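# Four arms build a self-supporting stick ring over well

## Task

Around the centre of the well (the square opening at x = 0, y = 0 of the scene frame, with sides parallel to x and y and nothing below but floor), assemble a closed ring of wooden sticks. In it, every stick must have one end resting on a desk and its other end resting on the following stick in the ring. Sticks may overhang the well, and any number of the four arms may help. The ring must stand without being held, so every gripper has to release and every arm has to move away at the end. Approximate arm bases (metres, yaw in degrees counter-clockwise from +x): arm1 at (+0.22, +0.56, +0.72) facing -90; arm2 at (-0.52, +0.50, +0.72) facing -90; arm3 at (-0.22, -0.56, +0.72) facing +90; arm4 at (+0.52, -0.50, +0.72) facing +90.

## Robot and tools

Setup. Four identical i2rt Big YAM arms, named arm1, arm2, arm3 and arm4, each stand on their own desk around the well. Each has six revolute joints, a two-finger gripper and a wrist camera. With joints 1 and 6 at zero and the hand level and pointing ahead, the wrist camera rides on top of the hand and looks toward the fingertips. The hand can reach roughly 1.0 m out from the joint 1 axis. A fixed room camera, cam_high, views the scene from above.

Frame. One shared scene frame is used: origin on the floor, +z up, well centre at x = 0, y = 0. The hand point lies halfway between the fingertips; the hand's z axis runs along the fingers and its y axis is the direction the fingers open and close. Arm bases are only known approximately (see the task).

execute_actions. Argument actions is a list containing exactly one action object, or empty (then the call just reports state and images). The action maps robot names to {"joints": {...}}. Each arm gets its own joints object with any of these keys, all absolute targets (not offsets): joint1_rad from -2.879 to 2.879 (base yaw; positive is counter-clockwise seen from above; zero points the arm the way its base faces); joint2_rad from 0 to 3.141 (shoulder; zero has the upper arm pointing back near horizontal, larger values lift it up and then forward); joint3_rad from 0 to 3.019 (elbow; zero is fully folded, larger opens it); joint4_rad from -1.692 to 1.57 (hand pitch; positive tilts the fingers up); joint5_rad from -1.57 to 1.57 (hand yaw; positive toward the arm's right); joint6_rad from -2.094 to 2.094 (hand roll; positive is clockwise seen from behind the hand); gripper_m from 0 to 0.093 (fingertip gap in metres). Joint values are radians. Arrival tolerances are about ±0.045, ±0.14, ±0.09, ±0.055, ±0.03, ±0.035 rad for joints 1 to 6 and ±0.003 m for the gripper. All motions in one action begin together but finish separately, and each joint moves at its own speed, so the hand can sweep a wide curve between postures. A joint or arm left out of an action may keep pushing toward an older target. An unknown key or an out-of-range number rejects the whole call and nothing moves. Optional cameras chooses which images come back: any of arm1_cam_wrist, arm2_cam_wrist, arm3_cam_wrist, arm4_cam_wrist, cam_high, or "all"; omitting it, null, or ["all"] returns all; [] returns none. The pictures line lists the images in order.

wait. seconds from 0 to 10. Nothing new is commanded; the robots keep doing what they were doing. It returns the same report as an empty execute_actions.

zoom_image. camera (one of the five names) and region [x0, y0, x1, y1] in pixels of that camera's latest full image, origin top-left, no larger than 504 by 504. Wrist images are 616x616 fisheye; cam_high is 504x504.

finished_scene. scene is the number of the current scene. It ends that scene permanently and reports success; the ring must already stand by itself.

Reading results. joint_status tells how each commanded motion of the last accepted action ended. off_target: came to rest short of the target and may still be pushing. contact_stop or time_out: the joint stops and holds where it is, except that after time_out a joint may keep a target (the old one, or one within 0.375, 0.375, 0.113, 0.225, 0.075, 0.3 rad of its position for joints 1 to 6) and keep pushing; on_its_own lists this, and it will move by itself if the path frees up. Command the reported position to relieve such a push. "joint command not followed" plus a cause line means a self- and inter-arm collision check blocked that arm's joint targets (its gripper target still runs); those joints show not_followed and may be retried on each later action until valid targets are given. on_its_own shows what the call did not command; "held at" is the held target, not the actual position. Joint torques are raw drive outputs with per-arm offset, scale and noise, nonzero even in free air, so treat them as rough hints. A small change from the current position may produce no motion. A joint holding weight may sag.

Heat. Holding loads warms motors, even while you are thinking. From 85 °C a MOTOR HOT line appears; at 100 °C that arm and its gripper go limp and drop, reported as OVER-TEMPERATURE FAULT, with limit_stop_at_motor_heat in joint_status for unreached keys; resend those targets afterwards.

Cautions. The robot keeps holding the last command while you compose replies. If any call reports a stop, later motion calls in that same reply are skipped. Arms do not yield on contact and can push very hard; avoid pressing arms against each other (that fails the task and ends the run) and avoid hard collisions. The collision check can react late and ignores fingers, gripper housings and wrist cameras. Don't let sticks drop, slip, slam, or leave the work area. Loose objects may occasionally be nudged by outside forces. At the end, open every gripper and move all arms away from the ring.

Each tool is called after "Request:" as name(argument=value, ...) on one line, values as JSON.

## Session

Request:
execute_actions(actions=[])

Scene clock: 0.00 s.
Joint torques (N m, as the arm reports them, + toward a larger angle): no reading
arm1.joint_positions: joint1_rad=+0.392 joint2_rad=+0.456 joint3_rad=+1.356 joint4_rad=-1.391 joint5_rad=+0.146 joint6_rad=-0.136 gripper_m=+0.094
arm1.joint_status: not commanded
arm1.hand: x=+0.2605 y=+0.3934 z=+1.3311 quat_wxyz=(-0.361, -0.461, -0.725, +0.363) (m; scene frame)
arm2.joint_positions: joint1_rad=+0.275 joint2_rad=+0.604 joint3_rad=+1.446 joint4_rad=-1.443 joint5_rad=-0.136 joint6_rad=+0.099 gripper_m=+0.095
arm2.joint_status: not commanded
arm2.hand: x=-0.4441 y=+0.3098 z=+1.2898 quat_wxyz=(-0.418, -0.544, -0.695, +0.213) (m; scene frame)
arm3.joint_positions: joint1_rad=+0.038 joint2_rad=+0.572 joint3_rad=+1.416 joint4_rad=-1.205 joint5_rad=+0.272 joint6_rad=+0.000 gripper_m=+0.095
arm3.joint_status: not commanded
arm3.hand: x=-0.1815 y=-0.3485 z=+1.3853 quat_wxyz=(-0.470, +0.537, -0.613, -0.340) (m; scene frame)
arm4.joint_positions: joint1_rad=+0.321 joint2_rad=+0.486 joint3_rad=+1.436 joint4_rad=-1.190 joint5_rad=+0.139 joint6_rad=+0.095 gripper_m=+0.094
arm4.joint_status: not commanded
arm4.hand: x=+0.4915 y=-0.3210 z=+1.4115 quat_wxyz=(-0.390, +0.580, -0.532, -0.479) (m; scene frame)
pictures: arm1_cam_wrist, arm2_cam_wrist, arm3_cam_wrist, arm4_cam_wrist, cam_high
Images, in order (width x height): arm1_cam_wrist 616x616, arm2_cam_wrist 616x616, arm3_cam_wrist 616x616, arm4_cam_wrist 616x616, cam_high 504x504.

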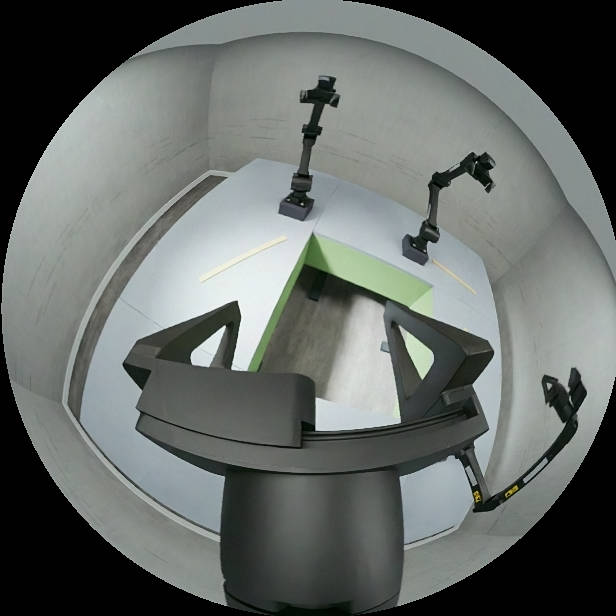

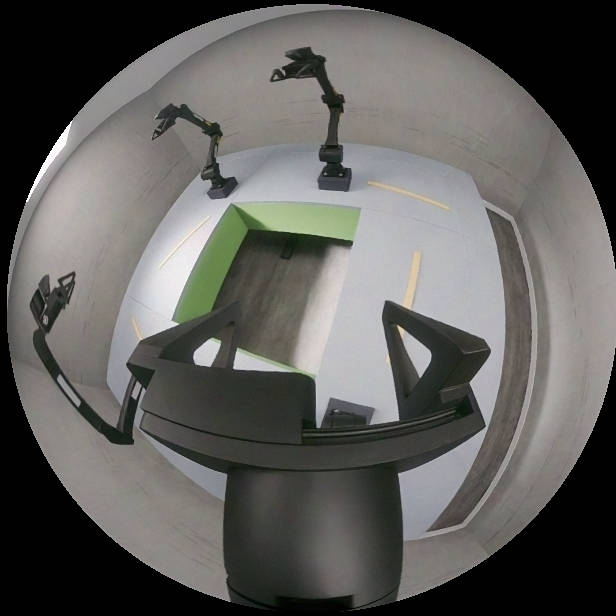

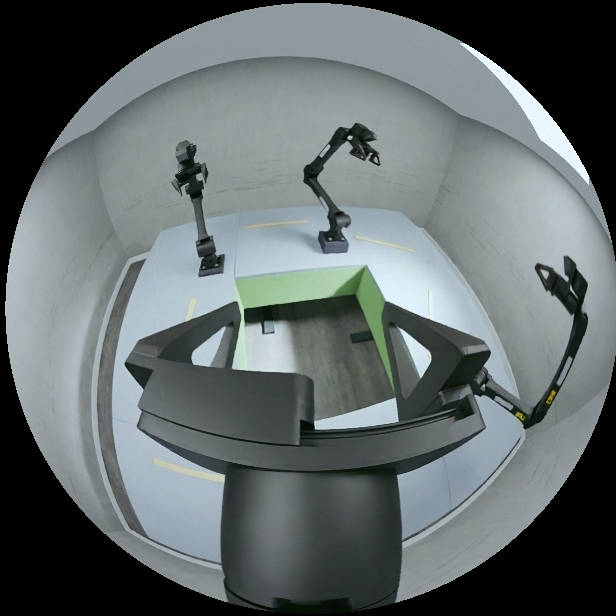

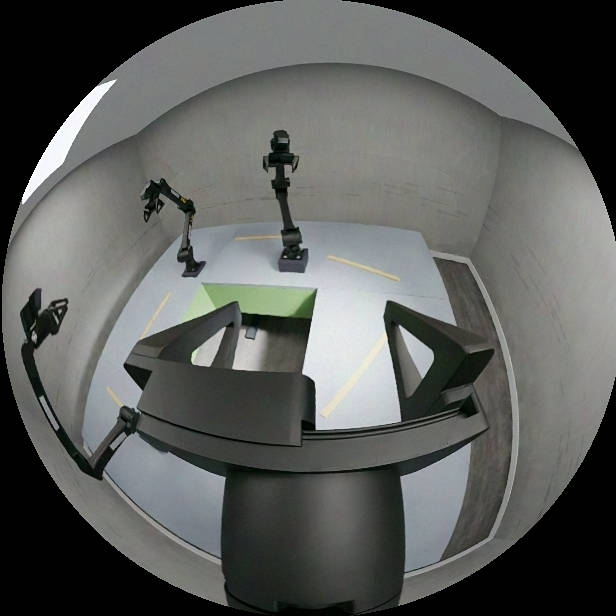

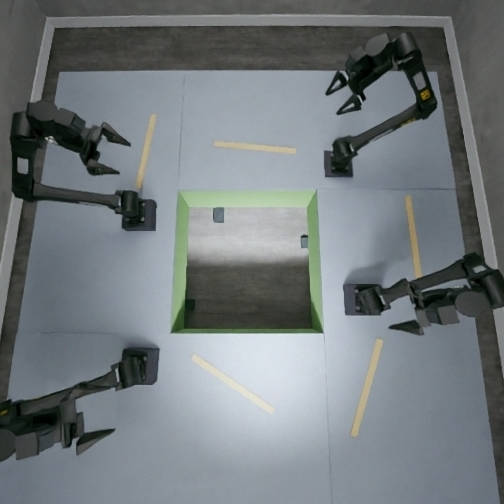

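Request:
execute_actions(actions=[{"arm1":{"joints":{"joint1_rad":0,"joint2_rad":1.0,"joint3_rad":1.0,"joint4_rad":-1.57,"joint5_rad":0,"joint6_rad":0}},"arm2":{"joints":{"joint1_rad":0,"joint2_rad":1.3,"joint3_rad":1.3,"joint4_rad":-1.57,"joint5_rad":0,"joint6_rad":0}},"arm3":{"joints":{"joint1_rad":0,"joint2_rad":1.0,"joint3_rad":0.7,"joint4_rad":-1.27,"joint5_rad":0,"joint6_rad":0}},"arm4":{"joints":{"joint1_rad":0,"joint2_rad":1.5,"joint3_rad":1.2,"joint4_rad":-1.27,"joint5_rad":0,"joint6_rad":0}}}])

Scene clock: 18.93 s.
Joint torques (N m, as the arm reports them, + toward a larger angle): arm1=[ 0.65 -5.95 10.51 -0.29 -0.19  0.2 ] | arm2=[-1.58 -9.25 11.14  0.    0.12 -0.04] | arm3=[-1.2  -2.99  8.65  0.04 -0.03  0.06] | arm4=[ -1.42 -13.42   9.75  -0.25  -0.06  -0.06]
arm1.joint_positions: joint1_rad=+0.008 joint2_rad=+1.012 joint3_rad=+0.979 joint4_rad=-1.552 joint5_rad=+0.003 joint6_rad=-0.014 gripper_m=+0.094
arm1.joint_status: all done
arm1.hand: x=+0.2186 y=+0.3011 z=+1.0176 quat_wxyz=(+0.012, -0.701, -0.713, -0.003) (m; scene frame)
arm2.joint_positions: joint1_rad=+0.002 joint2_rad=+1.295 joint3_rad=+1.290 joint4_rad=-1.558 joint5_rad=-0.001 joint6_rad=+0.007 gripper_m=+0.095
arm2.joint_status: all done
arm2.hand: x=-0.5215 y=+0.1324 z=+1.0077 quat_wxyz=(-0.005, -0.710, -0.704, +0.002) (m; scene frame)
arm3.joint_positions: joint1_rad=+0.004 joint2_rad=+1.000 joint3_rad=+0.698 joint4_rad=-1.265 joint5_rad=+0.002 joint6_rad=+0.000 gripper_m=+0.095
arm3.joint_status: all done
arm3.hand: x=-0.2224 y=-0.3220 z=+0.9194 quat_wxyz=(-0.006, +0.717, -0.697, -0.008) (m; scene frame)
arm4.joint_positions: joint1_rad=+0.001 joint2_rad=+1.499 joint3_rad=+1.195 joint4_rad=-1.260 joint5_rad=+0.002 joint6_rad=+0.008 gripper_m=+0.094
arm4.joint_status: all done
arm4.hand: x=+0.5338 y=-0.0715 z=+0.9435 quat_wxyz=(-0.003, +0.693, -0.721, +0.000) (m; scene frame)
pictures: arm1_cam_wrist, arm2_cam_wrist, arm3_cam_wrist, arm4_cam_wrist, cam_high
Images, in order (width x height): arm1_cam_wrist 616x616, arm2_cam_wrist 616x616, arm3_cam_wrist 616x616, arm4_cam_wrist 616x616, cam_high 504x504.

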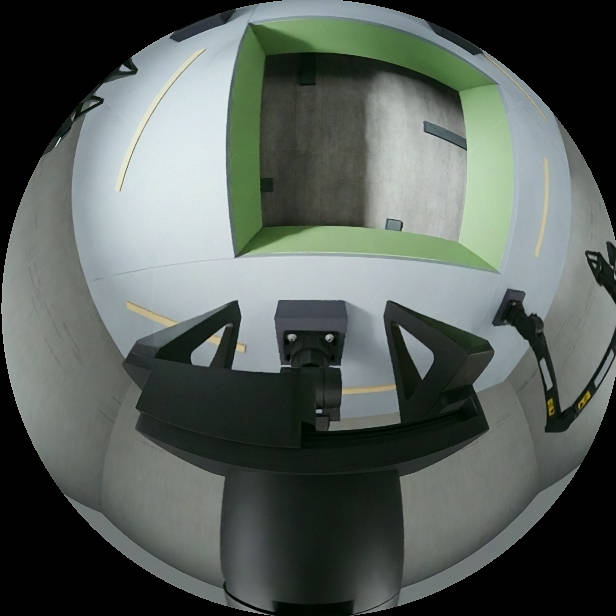

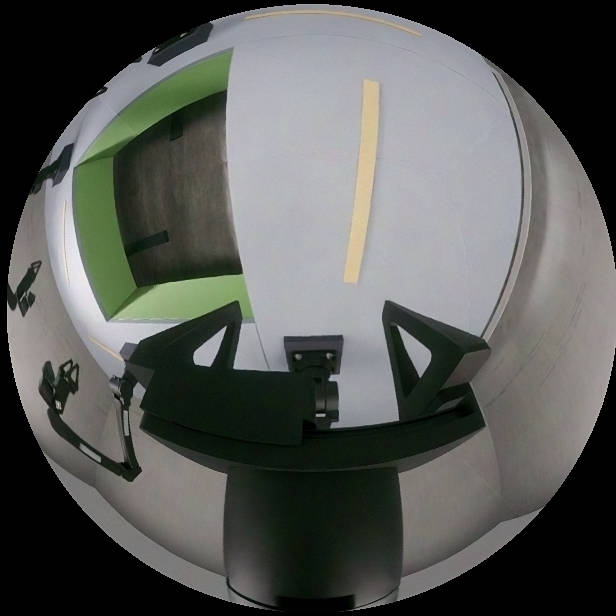

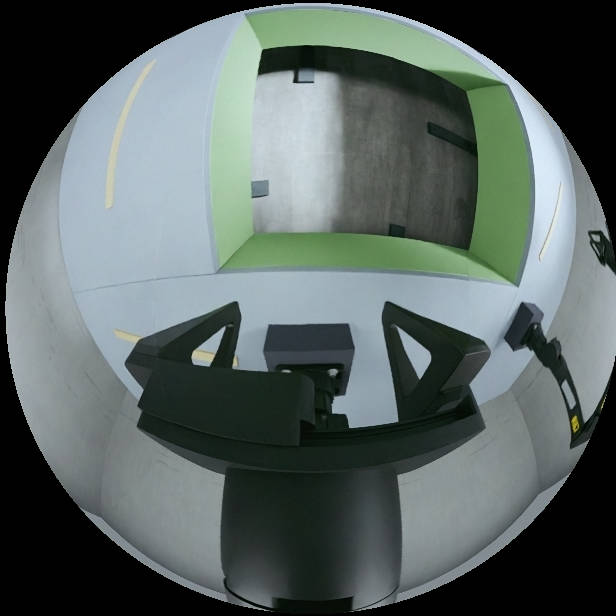

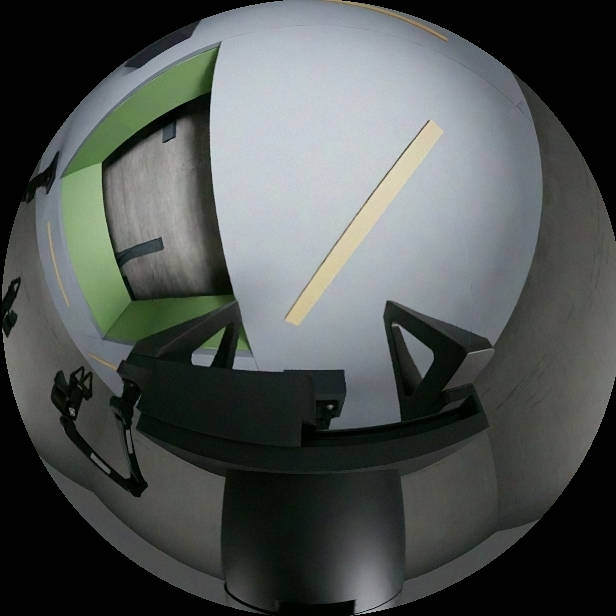

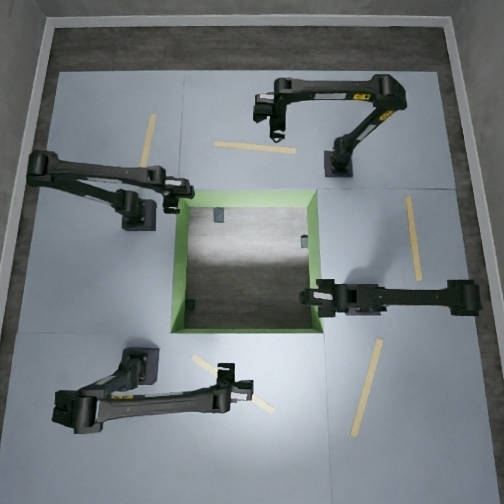

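Request:
execute_actions(actions=[{"arm1":{"joints":{"joint2_rad":1.3,"joint3_rad":1.3}},"arm2":{"joints":{"joint2_rad":1.0,"joint3_rad":1.0}},"arm3":{"joints":{"joint2_rad":1.0,"joint3_rad":1.0,"joint4_rad":-1.57}},"arm4":{"joints":{"joint2_rad":1.5,"joint3_rad":1.5,"joint4_rad":-1.57}}}], cameras=[])

Request:
execute_actions(actions=[{"arm1":{"joints":{"joint2_rad":1.7,"joint3_rad":1.3,"joint4_rad":-1.17}},"arm2":{"joints":{"joint2_rad":1.7,"joint3_rad":1.7}},"arm3":{"joints":{"joint2_rad":1.4,"joint3_rad":1.0,"joint4_rad":-1.17}},"arm4":{"joints":{"joint2_rad":1.9,"joint3_rad":1.5,"joint4_rad":-1.17}}}], cameras=["cam_high"])

Scene clock: 33.37 s.
Joint torques (N m, as the arm reports them, + toward a larger angle): arm1=[ 0.68 -9.84 12.27  0.03 -0.19  0.2 ] | arm2=[-0.99 -3.62 10.11  0.22  0.12 -0.04] | arm3=[-0.71 -3.19 11.27 -0.23 -0.01  0.04] | arm4=[ -1.48 -13.56  12.29  -0.28  -0.08  -0.08]
arm1.joint_positions: joint1_rad=+0.008 joint2_rad=+1.296 joint3_rad=+1.256 joint4_rad=-1.559 joint5_rad=+0.003 joint6_rad=-0.014 gripper_m=+0.094
arm1.joint_status: all done
arm1.hand: x=+0.2190 y=+0.1988 z=+1.0400 quat_wxyz=(+0.017, -0.701, -0.713, -0.008) (m; scene frame)
arm2.joint_positions: joint1_rad=+0.002 joint2_rad=+0.988 joint3_rad=+1.004 joint4_rad=-1.563 joint5_rad=-0.001 joint6_rad=+0.007 gripper_m=+0.095
arm2.joint_status: all done
arm2.hand: x=-0.5212 y=+0.2426 z=+0.9860 quat_wxyz=(-0.010, -0.710, -0.704, +0.008) (m; scene frame)
arm3.joint_positions: joint1_rad=+0.004 joint2_rad=+0.999 joint3_rad=+0.969 joint4_rad=-1.560 joint5_rad=+0.002 joint6_rad=+0.000 gripper_m=+0.095
arm3.joint_status: all done
arm3.hand: x=-0.2223 y=-0.3128 z=+1.0213 quat_wxyz=(+0.002, +0.717, -0.697, +0.001) (m; scene frame)
arm4.joint_positions: joint1_rad=+0.001 joint2_rad=+1.495 joint3_rad=+1.469 joint4_rad=-1.559 joint5_rad=+0.002 joint6_rad=+0.008 gripper_m=+0.094
arm4.joint_status: all done
arm4.hand: x=+0.5339 y=-0.0606 z=+1.0481 quat_wxyz=(+0.005, +0.693, -0.721, +0.008) (m; scene frame)
pictures: none
No camera images: the call's "cameras" was empty. Leave "cameras" out to get every camera's image.

Scene clock: 34.87 s.
Joint torques (N m, as the arm reports them, + toward a larger angle): arm1=[  0.58 -17.76   9.88   1.15  -0.19   0.2 ] | arm2=[ -1.43 -15.81  13.81   0.27   0.1   -0.05] | arm3=[ -1.04 -10.75  10.51   0.63  -0.01   0.05] | arm4=[ -1.46 -21.12  10.73   0.46  -0.09  -0.07]
arm1.joint_positions: joint1_rad=+0.008 joint2_rad=+1.712 joint3_rad=+1.276 joint4_rad=-1.188 joint5_rad=+0.003 joint6_rad=-0.014 gripper_m=+0.094
arm1.joint_status: all done
arm1.hand: x=+0.2177 y=+0.0839 z=+0.8755 quat_wxyz=(+0.026, -0.701, -0.712, -0.018) (m; scene frame)
arm2.joint_positions: joint1_rad=+0.002 joint2_rad=+1.690 joint3_rad=+1.657 joint4_rad=-1.565 joint5_rad=-0.001 joint6_rad=+0.007 gripper_m=+0.095
arm2.joint_status: all done
arm2.hand: x=-0.5218 y=-0.0089 z=+0.9822 quat_wxyz=(+0.008, -0.710, -0.704, -0.010) (m; scene frame)
arm3.joint_positions: joint1_rad=+0.004 joint2_rad=+1.412 joint3_rad=+0.969 joint4_rad=-1.181 joint5_rad=+0.002 joint6_rad=+0.000 gripper_m=+0.095
arm3.joint_status: all done
arm3.hand: x=-0.2260 y=-0.2011 z=+0.9006 quat_wxyz=(+0.014, +0.717, -0.697, +0.013) (m; scene frame)
arm4.joint_positions: joint1_rad=+0.001 joint2_rad=+1.909 joint3_rad=+1.475 joint4_rad=-1.181 joint5_rad=+0.002 joint6_rad=+0.008 gripper_m=+0.094
arm4.joint_status: all done
arm4.hand: x=+0.5377 y=+0.0470 z=+0.8494 quat_wxyz=(+0.015, +0.693, -0.721, +0.018) (m; scene frame)
pictures: cam_high
Images, in order (width x height): cam_high 504x504.

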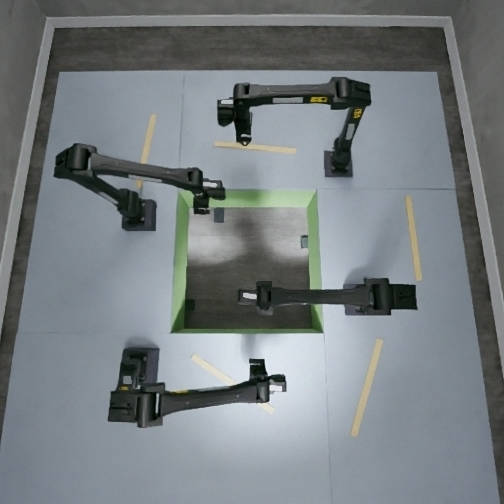

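Request:
zoom_image(camera="cam_high", region=[120,100,440,350])

Request:
zoom_image(camera="cam_high", region=[100,300,420,460])

Region (120, 100, 440, 350) of cam_high's 504x504 image, scaled by 1.575, with more detail than that image has; it fills the top 394 rows of this view, and the rest is white.

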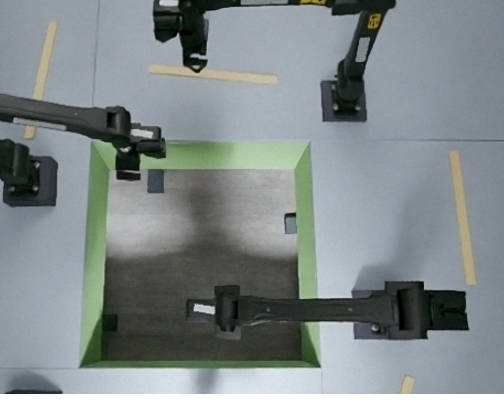

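Region (100, 300, 420, 460) of cam_high's 504x504 image, scaled by 1.575, with more detail than that image has.

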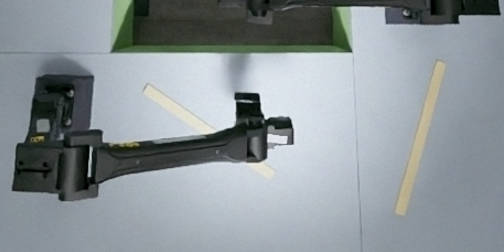

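Request:
execute_actions(actions=[{"arm1":{"joints":{"joint2_rad":1.354,"joint3_rad":0.75,"joint4_rad":-0.883}},"arm2":{"joints":{"joint1_rad":-0.279,"joint2_rad":1.506,"joint3_rad":0.944,"joint4_rad":-1.009,"joint6_rad":-0.175}},"arm3":{"joints":{"joint2_rad":1.339,"joint3_rad":0.75,"joint4_rad":-0.884}},"arm4":{"joints":{"joint1_rad":-0.089,"joint2_rad":1.456,"joint3_rad":0.769,"joint4_rad":-0.884,"joint6_rad":0.49}}}], cameras=[])

Request:
execute_actions(actions=[{"arm1":{"joints":{"joint1_rad":1.728,"joint3_rad":0.666,"joint6_rad":0.518}},"arm3":{"joints":{"joint1_rad":1.624,"joint3_rad":0.652,"joint6_rad":0.165}}}])

Scene clock: 122.40 s.
Joint torques (N m, as the arm reports them, + toward a larger angle): arm1=[ 0.54 -7.57  8.43  1.52 -0.19  0.2 ] | arm2=[ -1.04 -10.9    9.18   0.91   0.    -0.04] | arm3=[-0.99 -7.33  8.64  0.97 -0.01  0.04] | arm4=[-1.2  -9.66  8.25  0.59 -0.01  0.09]
arm1.joint_positions: joint1_rad=+0.008 joint2_rad=+1.338 joint3_rad=+0.740 joint4_rad=-0.903 joint5_rad=+0.003 joint6_rad=-0.014 gripper_m=+0.094
arm1.joint_status: all done
arm1.hand: x=+0.2171 y=+0.2265 z=+0.8420 quat_wxyz=(-0.017, -0.701, -0.712, +0.026) (m; scene frame)
arm2.joint_positions: joint1_rad=-0.280 joint2_rad=+1.499 joint3_rad=+0.938 joint4_rad=-1.022 joint5_rad=+0.001 joint6_rad=-0.168 gripper_m=+0.095
arm2.joint_status: all done
arm2.hand: x=-0.6282 y=+0.1329 z=+0.8058 quat_wxyz=(+0.003, -0.747, -0.665, -0.005) (m; scene frame)
arm3.joint_positions: joint1_rad=+0.004 joint2_rad=+1.336 joint3_rad=+0.738 joint4_rad=-0.896 joint5_rad=+0.002 joint6_rad=+0.000 gripper_m=+0.095
arm3.joint_status: all done
arm3.hand: x=-0.2254 y=-0.2269 z=+0.8487 quat_wxyz=(-0.032, +0.716, -0.696, -0.034) (m; scene frame)
arm4.joint_positions: joint1_rad=-0.094 joint2_rad=+1.452 joint3_rad=+0.758 joint4_rad=-0.895 joint5_rad=+0.001 joint6_rad=+0.481 gripper_m=+0.094
arm4.joint_status: all done
arm4.hand: x=+0.5625 y=-0.1691 z=+0.8157 quat_wxyz=(+0.005, +0.463, -0.886, +0.009) (m; scene frame)
pictures: none
No camera images: the call's "cameras" was empty. Leave "cameras" out to get every camera's image.

Scene clock: 124.27 s.
Joint torques (N m, as the arm reports them, + toward a larger angle): arm1=[ 1.76 -6.9   7.42  1.09 -0.08  0.2 ] | arm2=[ -1.32 -10.82   9.18   0.92   0.01  -0.06] | arm3=[-0.85 -6.74  7.8   0.41  0.1   0.14] | arm4=[ -1.07 -10.08   8.31   0.52   0.     0.1 ]
arm1.joint_positions: joint1_rad=+1.722 joint2_rad=+1.338 joint3_rad=+0.661 joint4_rad=-0.896 joint5_rad=+0.002 joint6_rad=+0.504 gripper_m=+0.095
arm1.joint_status: all done
arm1.hand: x=+0.5120 y=+0.6022 z=+0.8176 quat_wxyz=(+0.006, -0.178, -0.984, -0.002) (m; scene frame)
arm2.joint_positions: joint1_rad=-0.280 joint2_rad=+1.499 joint3_rad=+0.938 joint4_rad=-1.022 joint5_rad=+0.001 joint6_rad=-0.168 gripper_m=+0.095
arm2.joint_status: not commanded
arm2.hand: x=-0.6282 y=+0.1329 z=+0.8058 quat_wxyz=(+0.003, -0.747, -0.665, -0.005) (m; scene frame)
arm3.joint_positions: joint1_rad=+1.624 joint2_rad=+1.336 joint3_rad=+0.643 joint4_rad=-0.889 joint5_rad=+0.000 joint6_rad=+0.155 gripper_m=+0.095
arm3.joint_status: all done
arm3.hand: x=-0.5068 y=-0.5826 z=+0.8147 quat_wxyz=(-0.008, +0.999, -0.039, +0.003) (m; scene frame)
arm4.joint_positions: joint1_rad=-0.094 joint2_rad=+1.452 joint3_rad=+0.758 joint4_rad=-0.895 joint5_rad=+0.001 joint6_rad=+0.482 gripper_m=+0.094
arm4.joint_status: not commanded
arm4.hand: x=+0.5625 y=-0.1691 z=+0.8157 quat_wxyz=(+0.005, +0.463, -0.886, +0.009) (m; scene frame)
pictures: arm1_cam_wrist, arm2_cam_wrist, arm3_cam_wrist, arm4_cam_wrist, cam_high
Images, in order (width x height): arm1_cam_wrist 616x616, arm2_cam_wrist 616x616, arm3_cam_wrist 616x616, arm4_cam_wrist 616x616, cam_high 504x504.

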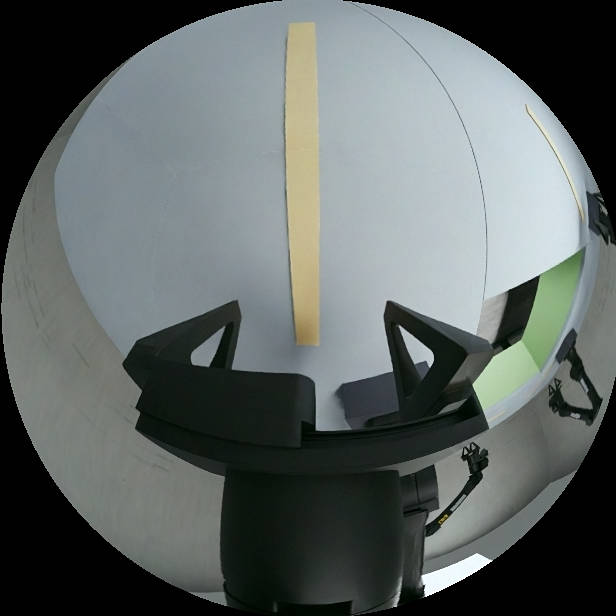

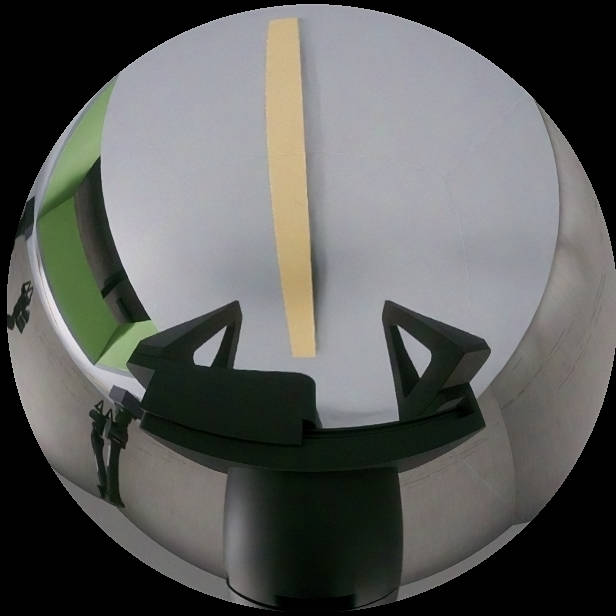

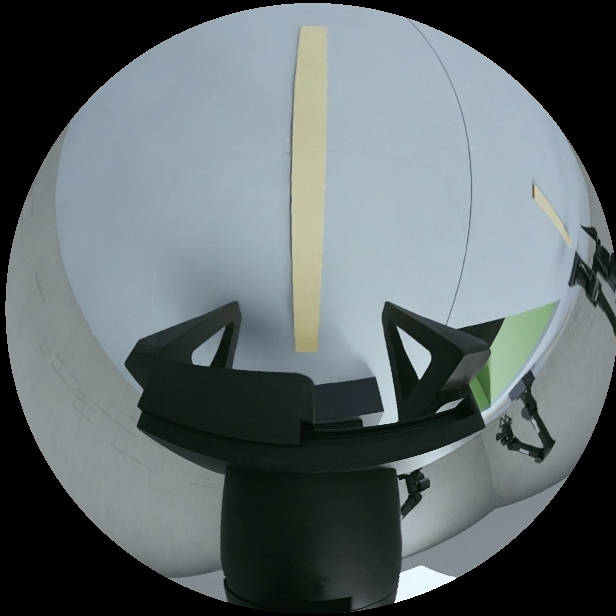

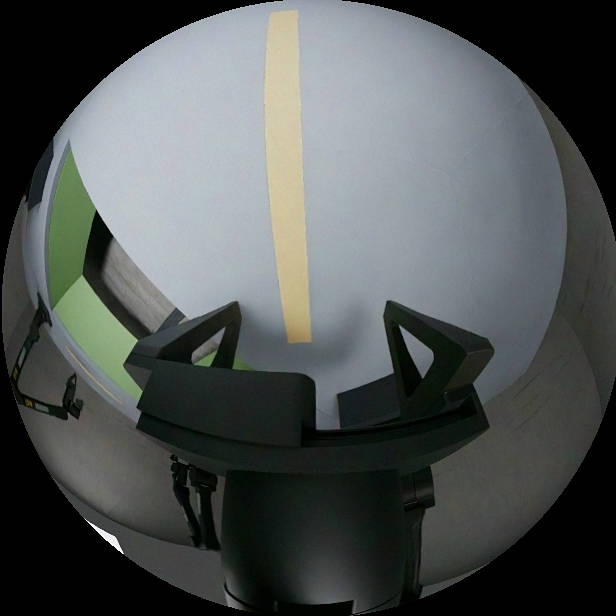

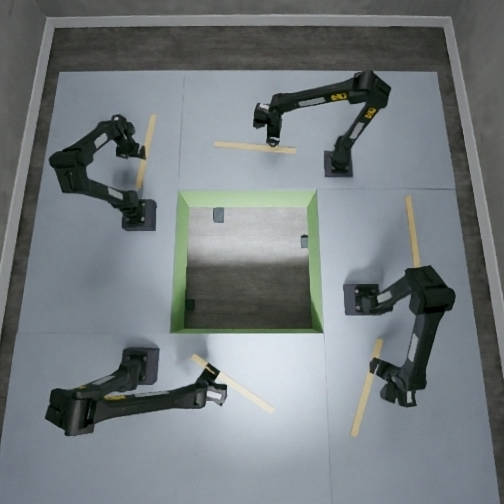

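Request:
execute_actions(actions=[{"arm1":{"joints":{"joint2_rad":1.575,"joint3_rad":0.585,"joint4_rad":-0.58}},"arm2":{"joints":{"joint2_rad":1.695,"joint3_rad":0.9,"joint4_rad":-0.775}},"arm3":{"joints":{"joint2_rad":1.565,"joint3_rad":0.58,"joint4_rad":-0.585}},"arm4":{"joints":{"joint2_rad":1.656,"joint3_rad":0.705,"joint4_rad":-0.62}}}])

Scene clock: 130.07 s.
Joint torques (N m, as the arm reports them, + toward a larger angle): arm1=[ 1.78 -9.64  5.32  1.34 -0.06  0.2 ] | arm2=[ -1.01 -10.67   6.9    1.5    0.04   0.06] | arm3=[-0.74 -9.43  5.46  0.68  0.09  0.14] | arm4=[ -1.01 -11.36   5.79   0.54   0.06   0.09]
arm1.joint_positions: joint1_rad=+1.722 joint2_rad=+1.572 joint3_rad=+0.581 joint4_rad=-0.600 joint5_rad=+0.002 joint6_rad=+0.504 gripper_m=+0.095
arm1.joint_status: all done
arm1.hand: x=+0.5077 y=+0.6024 z=+0.7317 quat_wxyz=(+0.015, -0.178, -0.984, +0.001) (m; scene frame)
arm2.joint_positions: joint1_rad=-0.280 joint2_rad=+1.668 joint3_rad=+0.907 joint4_rad=-0.803 joint5_rad=+0.000 joint6_rad=-0.178 gripper_m=+0.095
arm2.joint_status: all done
arm2.hand: x=-0.6341 y=+0.1117 z=+0.7335 quat_wxyz=(-0.003, -0.744, -0.668, +0.003) (m; scene frame)
arm3.joint_positions: joint1_rad=+1.624 joint2_rad=+1.574 joint3_rad=+0.576 joint4_rad=-0.596 joint5_rad=+0.000 joint6_rad=+0.155 gripper_m=+0.095
arm3.joint_status: all done
arm3.hand: x=-0.5083 y=-0.5814 z=+0.7320 quat_wxyz=(-0.009, +0.999, -0.039, +0.010) (m; scene frame)
arm4.joint_positions: joint1_rad=-0.094 joint2_rad=+1.654 joint3_rad=+0.702 joint4_rad=-0.632 joint5_rad=-0.001 joint6_rad=+0.482 gripper_m=+0.094
arm4.joint_status: all done
arm4.hand: x=+0.5633 y=-0.1636 z=+0.7364 quat_wxyz=(+0.004, +0.463, -0.886, +0.007) (m; scene frame)
pictures: arm1_cam_wrist, arm2_cam_wrist, arm3_cam_wrist, arm4_cam_wrist, cam_high
Images, in order (width x height): arm1_cam_wrist 616x616, arm2_cam_wrist 616x616, arm3_cam_wrist 616x616, arm4_cam_wrist 616x616, cam_high 504x504.

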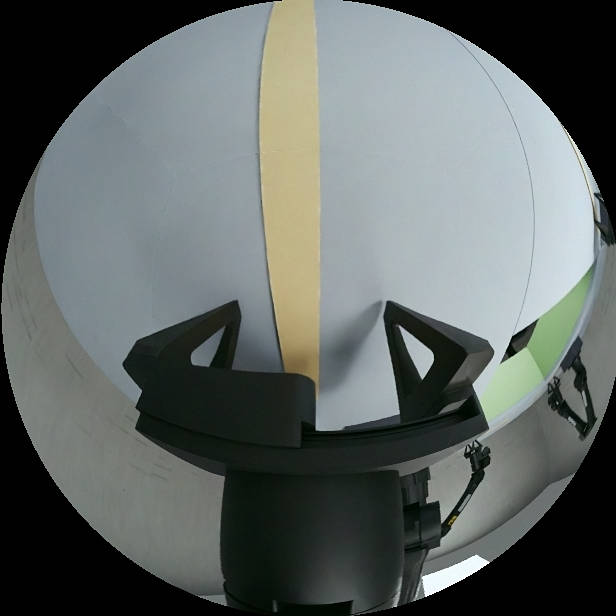

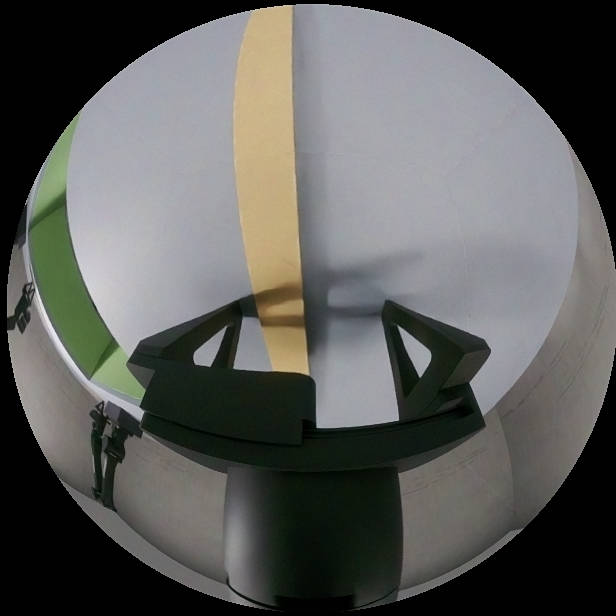

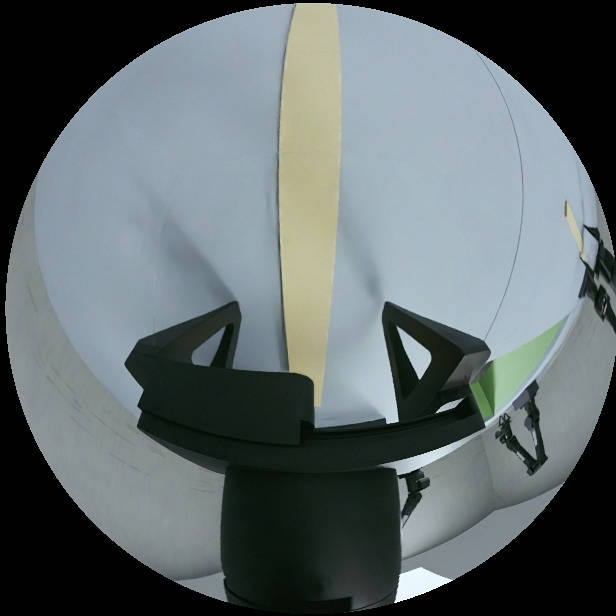

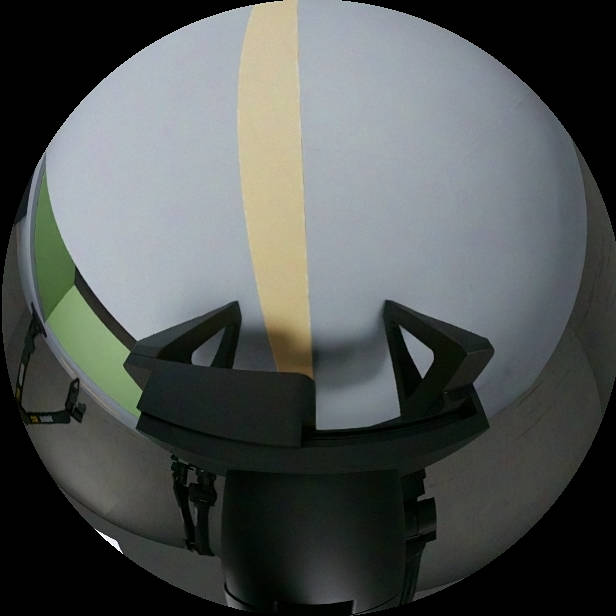

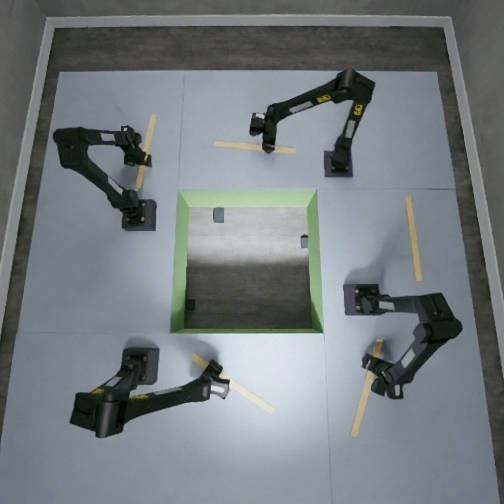

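Request:
execute_actions(actions=[{"arm1":{"joints":{"joint2_rad":1.585,"joint3_rad":0.56,"joint4_rad":-0.57}},"arm2":{"joints":{"joint2_rad":1.69,"joint3_rad":0.885,"joint4_rad":-0.78}},"arm3":{"joints":{"joint2_rad":1.58,"joint3_rad":0.555,"joint4_rad":-0.575}},"arm4":{"joints":{"joint2_rad":1.67,"joint3_rad":0.675,"joint4_rad":-0.605}}}], cameras=["arm1_cam_wrist","arm2_cam_wrist"])

Scene clock: 134.70 s.
Joint torques (N m, as the arm reports them, + toward a larger angle): arm1=[ 1.79 -8.5   4.78  1.24 -0.07  0.2 ] | arm2=[ -1.15 -10.77   5.84   1.27   0.04   0.04] | arm3=[-0.77 -7.77  4.44  0.57  0.12  0.11] | arm4=[ -1.09 -10.17   4.     0.57   0.06   0.08]
arm1.joint_positions: joint1_rad=+1.722 joint2_rad=+1.572 joint3_rad=+0.561 joint4_rad=-0.588 joint5_rad=+0.002 joint6_rad=+0.504 gripper_m=+0.095
arm1.joint_status: all done
arm1.hand: x=+0.4995 y=+0.6012 z=+0.7278 quat_wxyz=(+0.019, -0.178, -0.984, +0.002) (m; scene frame)
arm2.joint_positions: joint1_rad=-0.280 joint2_rad=+1.668 joint3_rad=+0.907 joint4_rad=-0.802 joint5_rad=+0.000 joint6_rad=-0.178 gripper_m=+0.095
arm2.joint_status: all done
arm2.hand: x=-0.6340 y=+0.1119 z=+0.7334 quat_wxyz=(-0.003, -0.744, -0.669, +0.003) (m; scene frame)
arm3.joint_positions: joint1_rad=+1.624 joint2_rad=+1.574 joint3_rad=+0.564 joint4_rad=-0.584 joint5_rad=-0.001 joint6_rad=+0.158 gripper_m=+0.095
arm3.joint_status: all done
arm3.hand: x=-0.5048 y=-0.5812 z=+0.7297 quat_wxyz=(-0.009, +0.999, -0.040, +0.009) (m; scene frame)
arm4.joint_positions: joint1_rad=-0.094 joint2_rad=+1.653 joint3_rad=+0.694 joint4_rad=-0.616 joint5_rad=-0.001 joint6_rad=+0.483 gripper_m=+0.094
arm4.joint_status: all done
arm4.hand: x=+0.5632 y=-0.1638 z=+0.7349 quat_wxyz=(+0.001, +0.462, -0.887, +0.003) (m; scene frame)
pictures: arm1_cam_wrist, arm2_cam_wrist
Images, in order (width x height): arm1_cam_wrist 616x616, arm2_cam_wrist 616x616.

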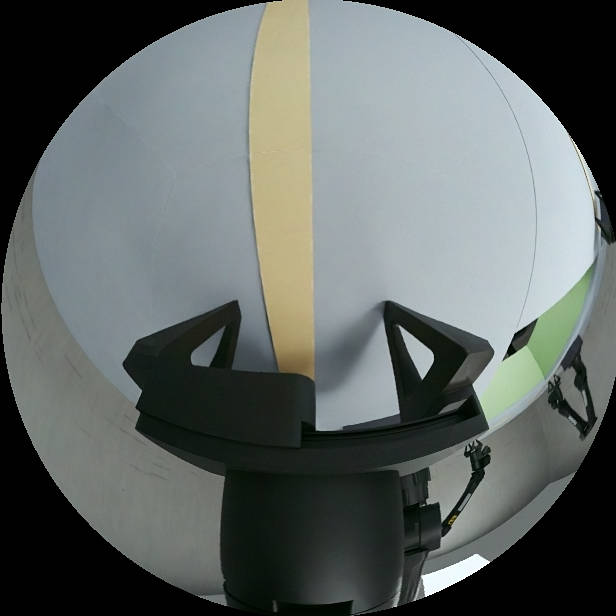

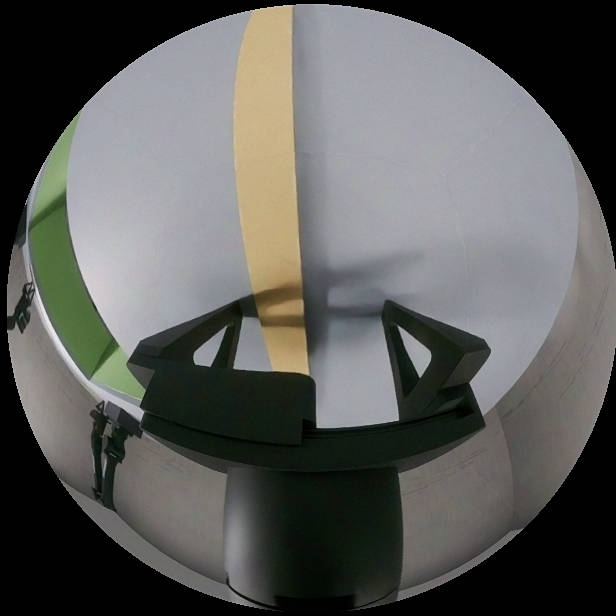

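Request:
execute_actions(actions=[{"arm1":{"joints":{"joint3_rad":0.545}},"arm2":{"joints":{"joint3_rad":0.865,"joint4_rad":-0.77}},"arm3":{"joints":{"joint3_rad":0.54,"joint4_rad":-0.565}},"arm4":{"joints":{"joint3_rad":0.655,"joint4_rad":-0.59}}}], cameras=[])

Scene clock: 138.00 s.
Joint torques (N m, as the arm reports them, + toward a larger angle): arm1=[ 1.66 -8.49  4.52  1.2  -0.06  0.19] | arm2=[ -0.86 -10.35   5.02   1.2    0.05   0.05] | arm3=[-0.77 -7.91  3.75  0.62  0.12  0.12] | arm4=[-0.93 -9.26  3.38  0.28  0.09  0.06]
arm1.joint_positions: joint1_rad=+1.722 joint2_rad=+1.572 joint3_rad=+0.549 joint4_rad=-0.588 joint5_rad=+0.002 joint6_rad=+0.505 gripper_m=+0.095
arm1.joint_status: all done
arm1.hand: x=+0.4926 y=+0.6002 z=+0.7255 quat_wxyz=(+0.024, -0.179, -0.984, +0.004) (m; scene frame)
arm2.joint_positions: joint1_rad=-0.280 joint2_rad=+1.660 joint3_rad=+0.896 joint4_rad=-0.786 joint5_rad=+0.000 joint6_rad=-0.178 gripper_m=+0.095
arm2.joint_status: all done
arm2.hand: x=-0.6338 y=+0.1125 z=+0.7331 quat_wxyz=(-0.006, -0.744, -0.669, +0.009) (m; scene frame)
arm3.joint_positions: joint1_rad=+1.624 joint2_rad=+1.570 joint3_rad=+0.557 joint4_rad=-0.573 joint5_rad=-0.001 joint6_rad=+0.158 gripper_m=+0.095
arm3.joint_status: all done
arm3.hand: x=-0.5043 y=-0.5811 z=+0.7294 quat_wxyz=(-0.008, +0.999, -0.040, +0.005) (m; scene frame)
arm4.joint_positions: joint1_rad=-0.094 joint2_rad=+1.647 joint3_rad=+0.682 joint4_rad=-0.595 joint5_rad=-0.001 joint6_rad=+0.485 gripper_m=+0.094
arm4.joint_status: all done
arm4.hand: x=+0.5631 y=-0.1644 z=+0.7343 quat_wxyz=(-0.003, +0.461, -0.887, -0.003) (m; scene frame)
pictures: none
No camera images: the call's "cameras" was empty. Leave "cameras" out to get every camera's image.

Request:
execute_actions(actions=[{"arm1":{"joints":{"gripper_m":0.0}},"arm2":{"joints":{"gripper_m":0.0}},"arm3":{"joints":{"gripper_m":0.0}},"arm4":{"joints":{"gripper_m":0.0}}}])

Scene clock: 141.30 s.
Joint torques (N m, as the arm reports them, + toward a larger angle): arm1=[ 1.88 -8.39  4.5   1.17 -0.05  0.16] | arm2=[ -0.98 -10.15   5.2    0.98   0.15   0.06] | arm3=[-0.6  -7.58  4.17  0.48  0.24  0.12] | arm4=[-1.13 -9.2   3.46  0.37  0.06  0.07]
arm1.joint_positions: joint1_rad=+1.722 joint2_rad=+1.572 joint3_rad=+0.549 joint4_rad=-0.588 joint5_rad=+0.001 joint6_rad=+0.508 gripper_m=+0.028
arm1.joint_status: gripper_m off_target (ended at +0.028, target +0.000)
arm1.hand: x=+0.4926 y=+0.6003 z=+0.7255 quat_wxyz=(+0.024, -0.180, -0.983, +0.004) (m; scene frame)
arm2.joint_positions: joint1_rad=-0.280 joint2_rad=+1.660 joint3_rad=+0.894 joint4_rad=-0.784 joint5_rad=-0.003 joint6_rad=-0.178 gripper_m=+0.027
arm2.joint_status: gripper_m off_target (ended at +0.027, target +0.000)
arm2.hand: x=-0.6333 y=+0.1126 z=+0.7329 quat_wxyz=(-0.008, -0.744, -0.668, +0.008) (m; scene frame)
arm3.joint_positions: joint1_rad=+1.624 joint2_rad=+1.570 joint3_rad=+0.552 joint4_rad=-0.572 joint5_rad=-0.004 joint6_rad=+0.159 gripper_m=+0.028
arm3.joint_status: gripper_m off_target (ended at +0.028, target +0.000)
arm3.hand: x=-0.5016 y=-0.5815 z=+0.7283 quat_wxyz=(-0.007, +0.999, -0.041, +0.007) (m; scene frame)
arm4.joint_positions: joint1_rad=-0.094 joint2_rad=+1.646 joint3_rad=+0.681 joint4_rad=-0.594 joint5_rad=-0.001 joint6_rad=+0.486 gripper_m=+0.027
arm4.joint_status: gripper_m off_target (ended at +0.027, target +0.000)
arm4.hand: x=+0.5630 y=-0.1644 z=+0.7343 quat_wxyz=(-0.003, +0.461, -0.887, -0.004) (m; scene frame)
pictures: arm1_cam_wrist, arm2_cam_wrist, arm3_cam_wrist, arm4_cam_wrist, cam_high
Images, in order (width x height): arm1_cam_wrist 616x616, arm2_cam_wrist 616x616, arm3_cam_wrist 616x616, arm4_cam_wrist 616x616, cam_high 504x504.

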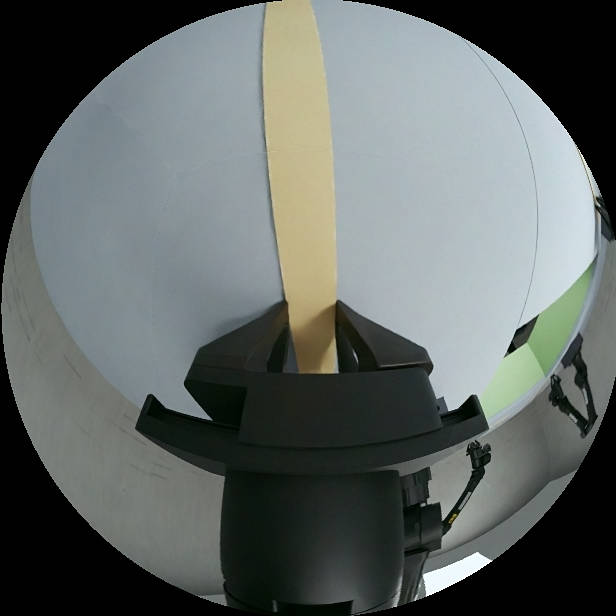

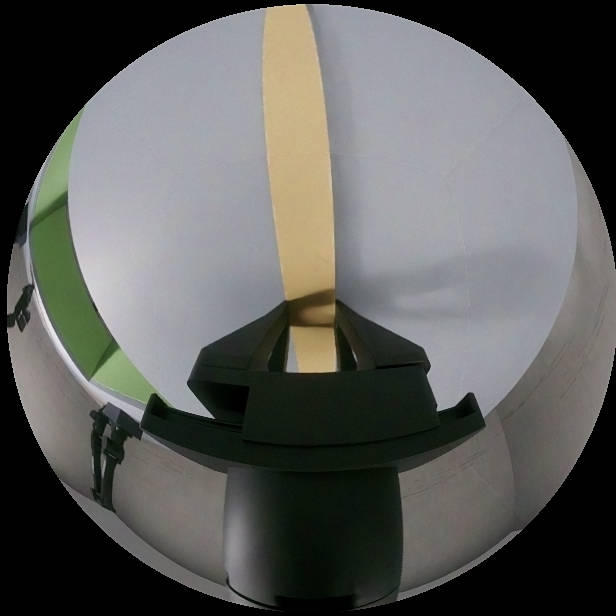

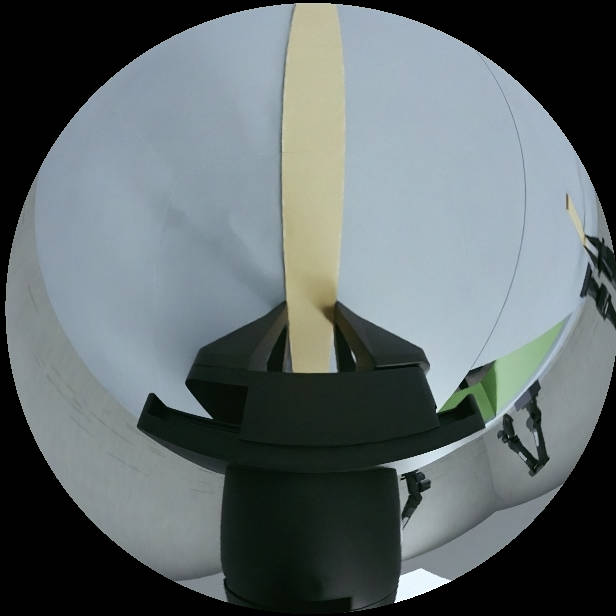

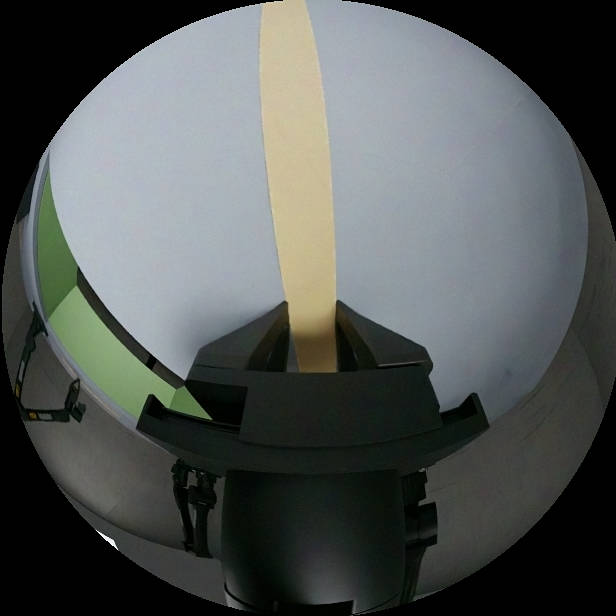

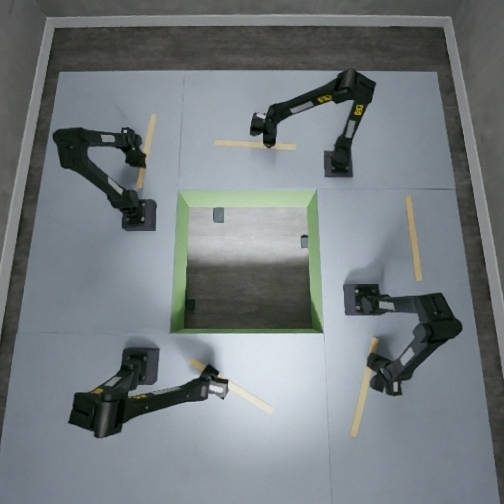

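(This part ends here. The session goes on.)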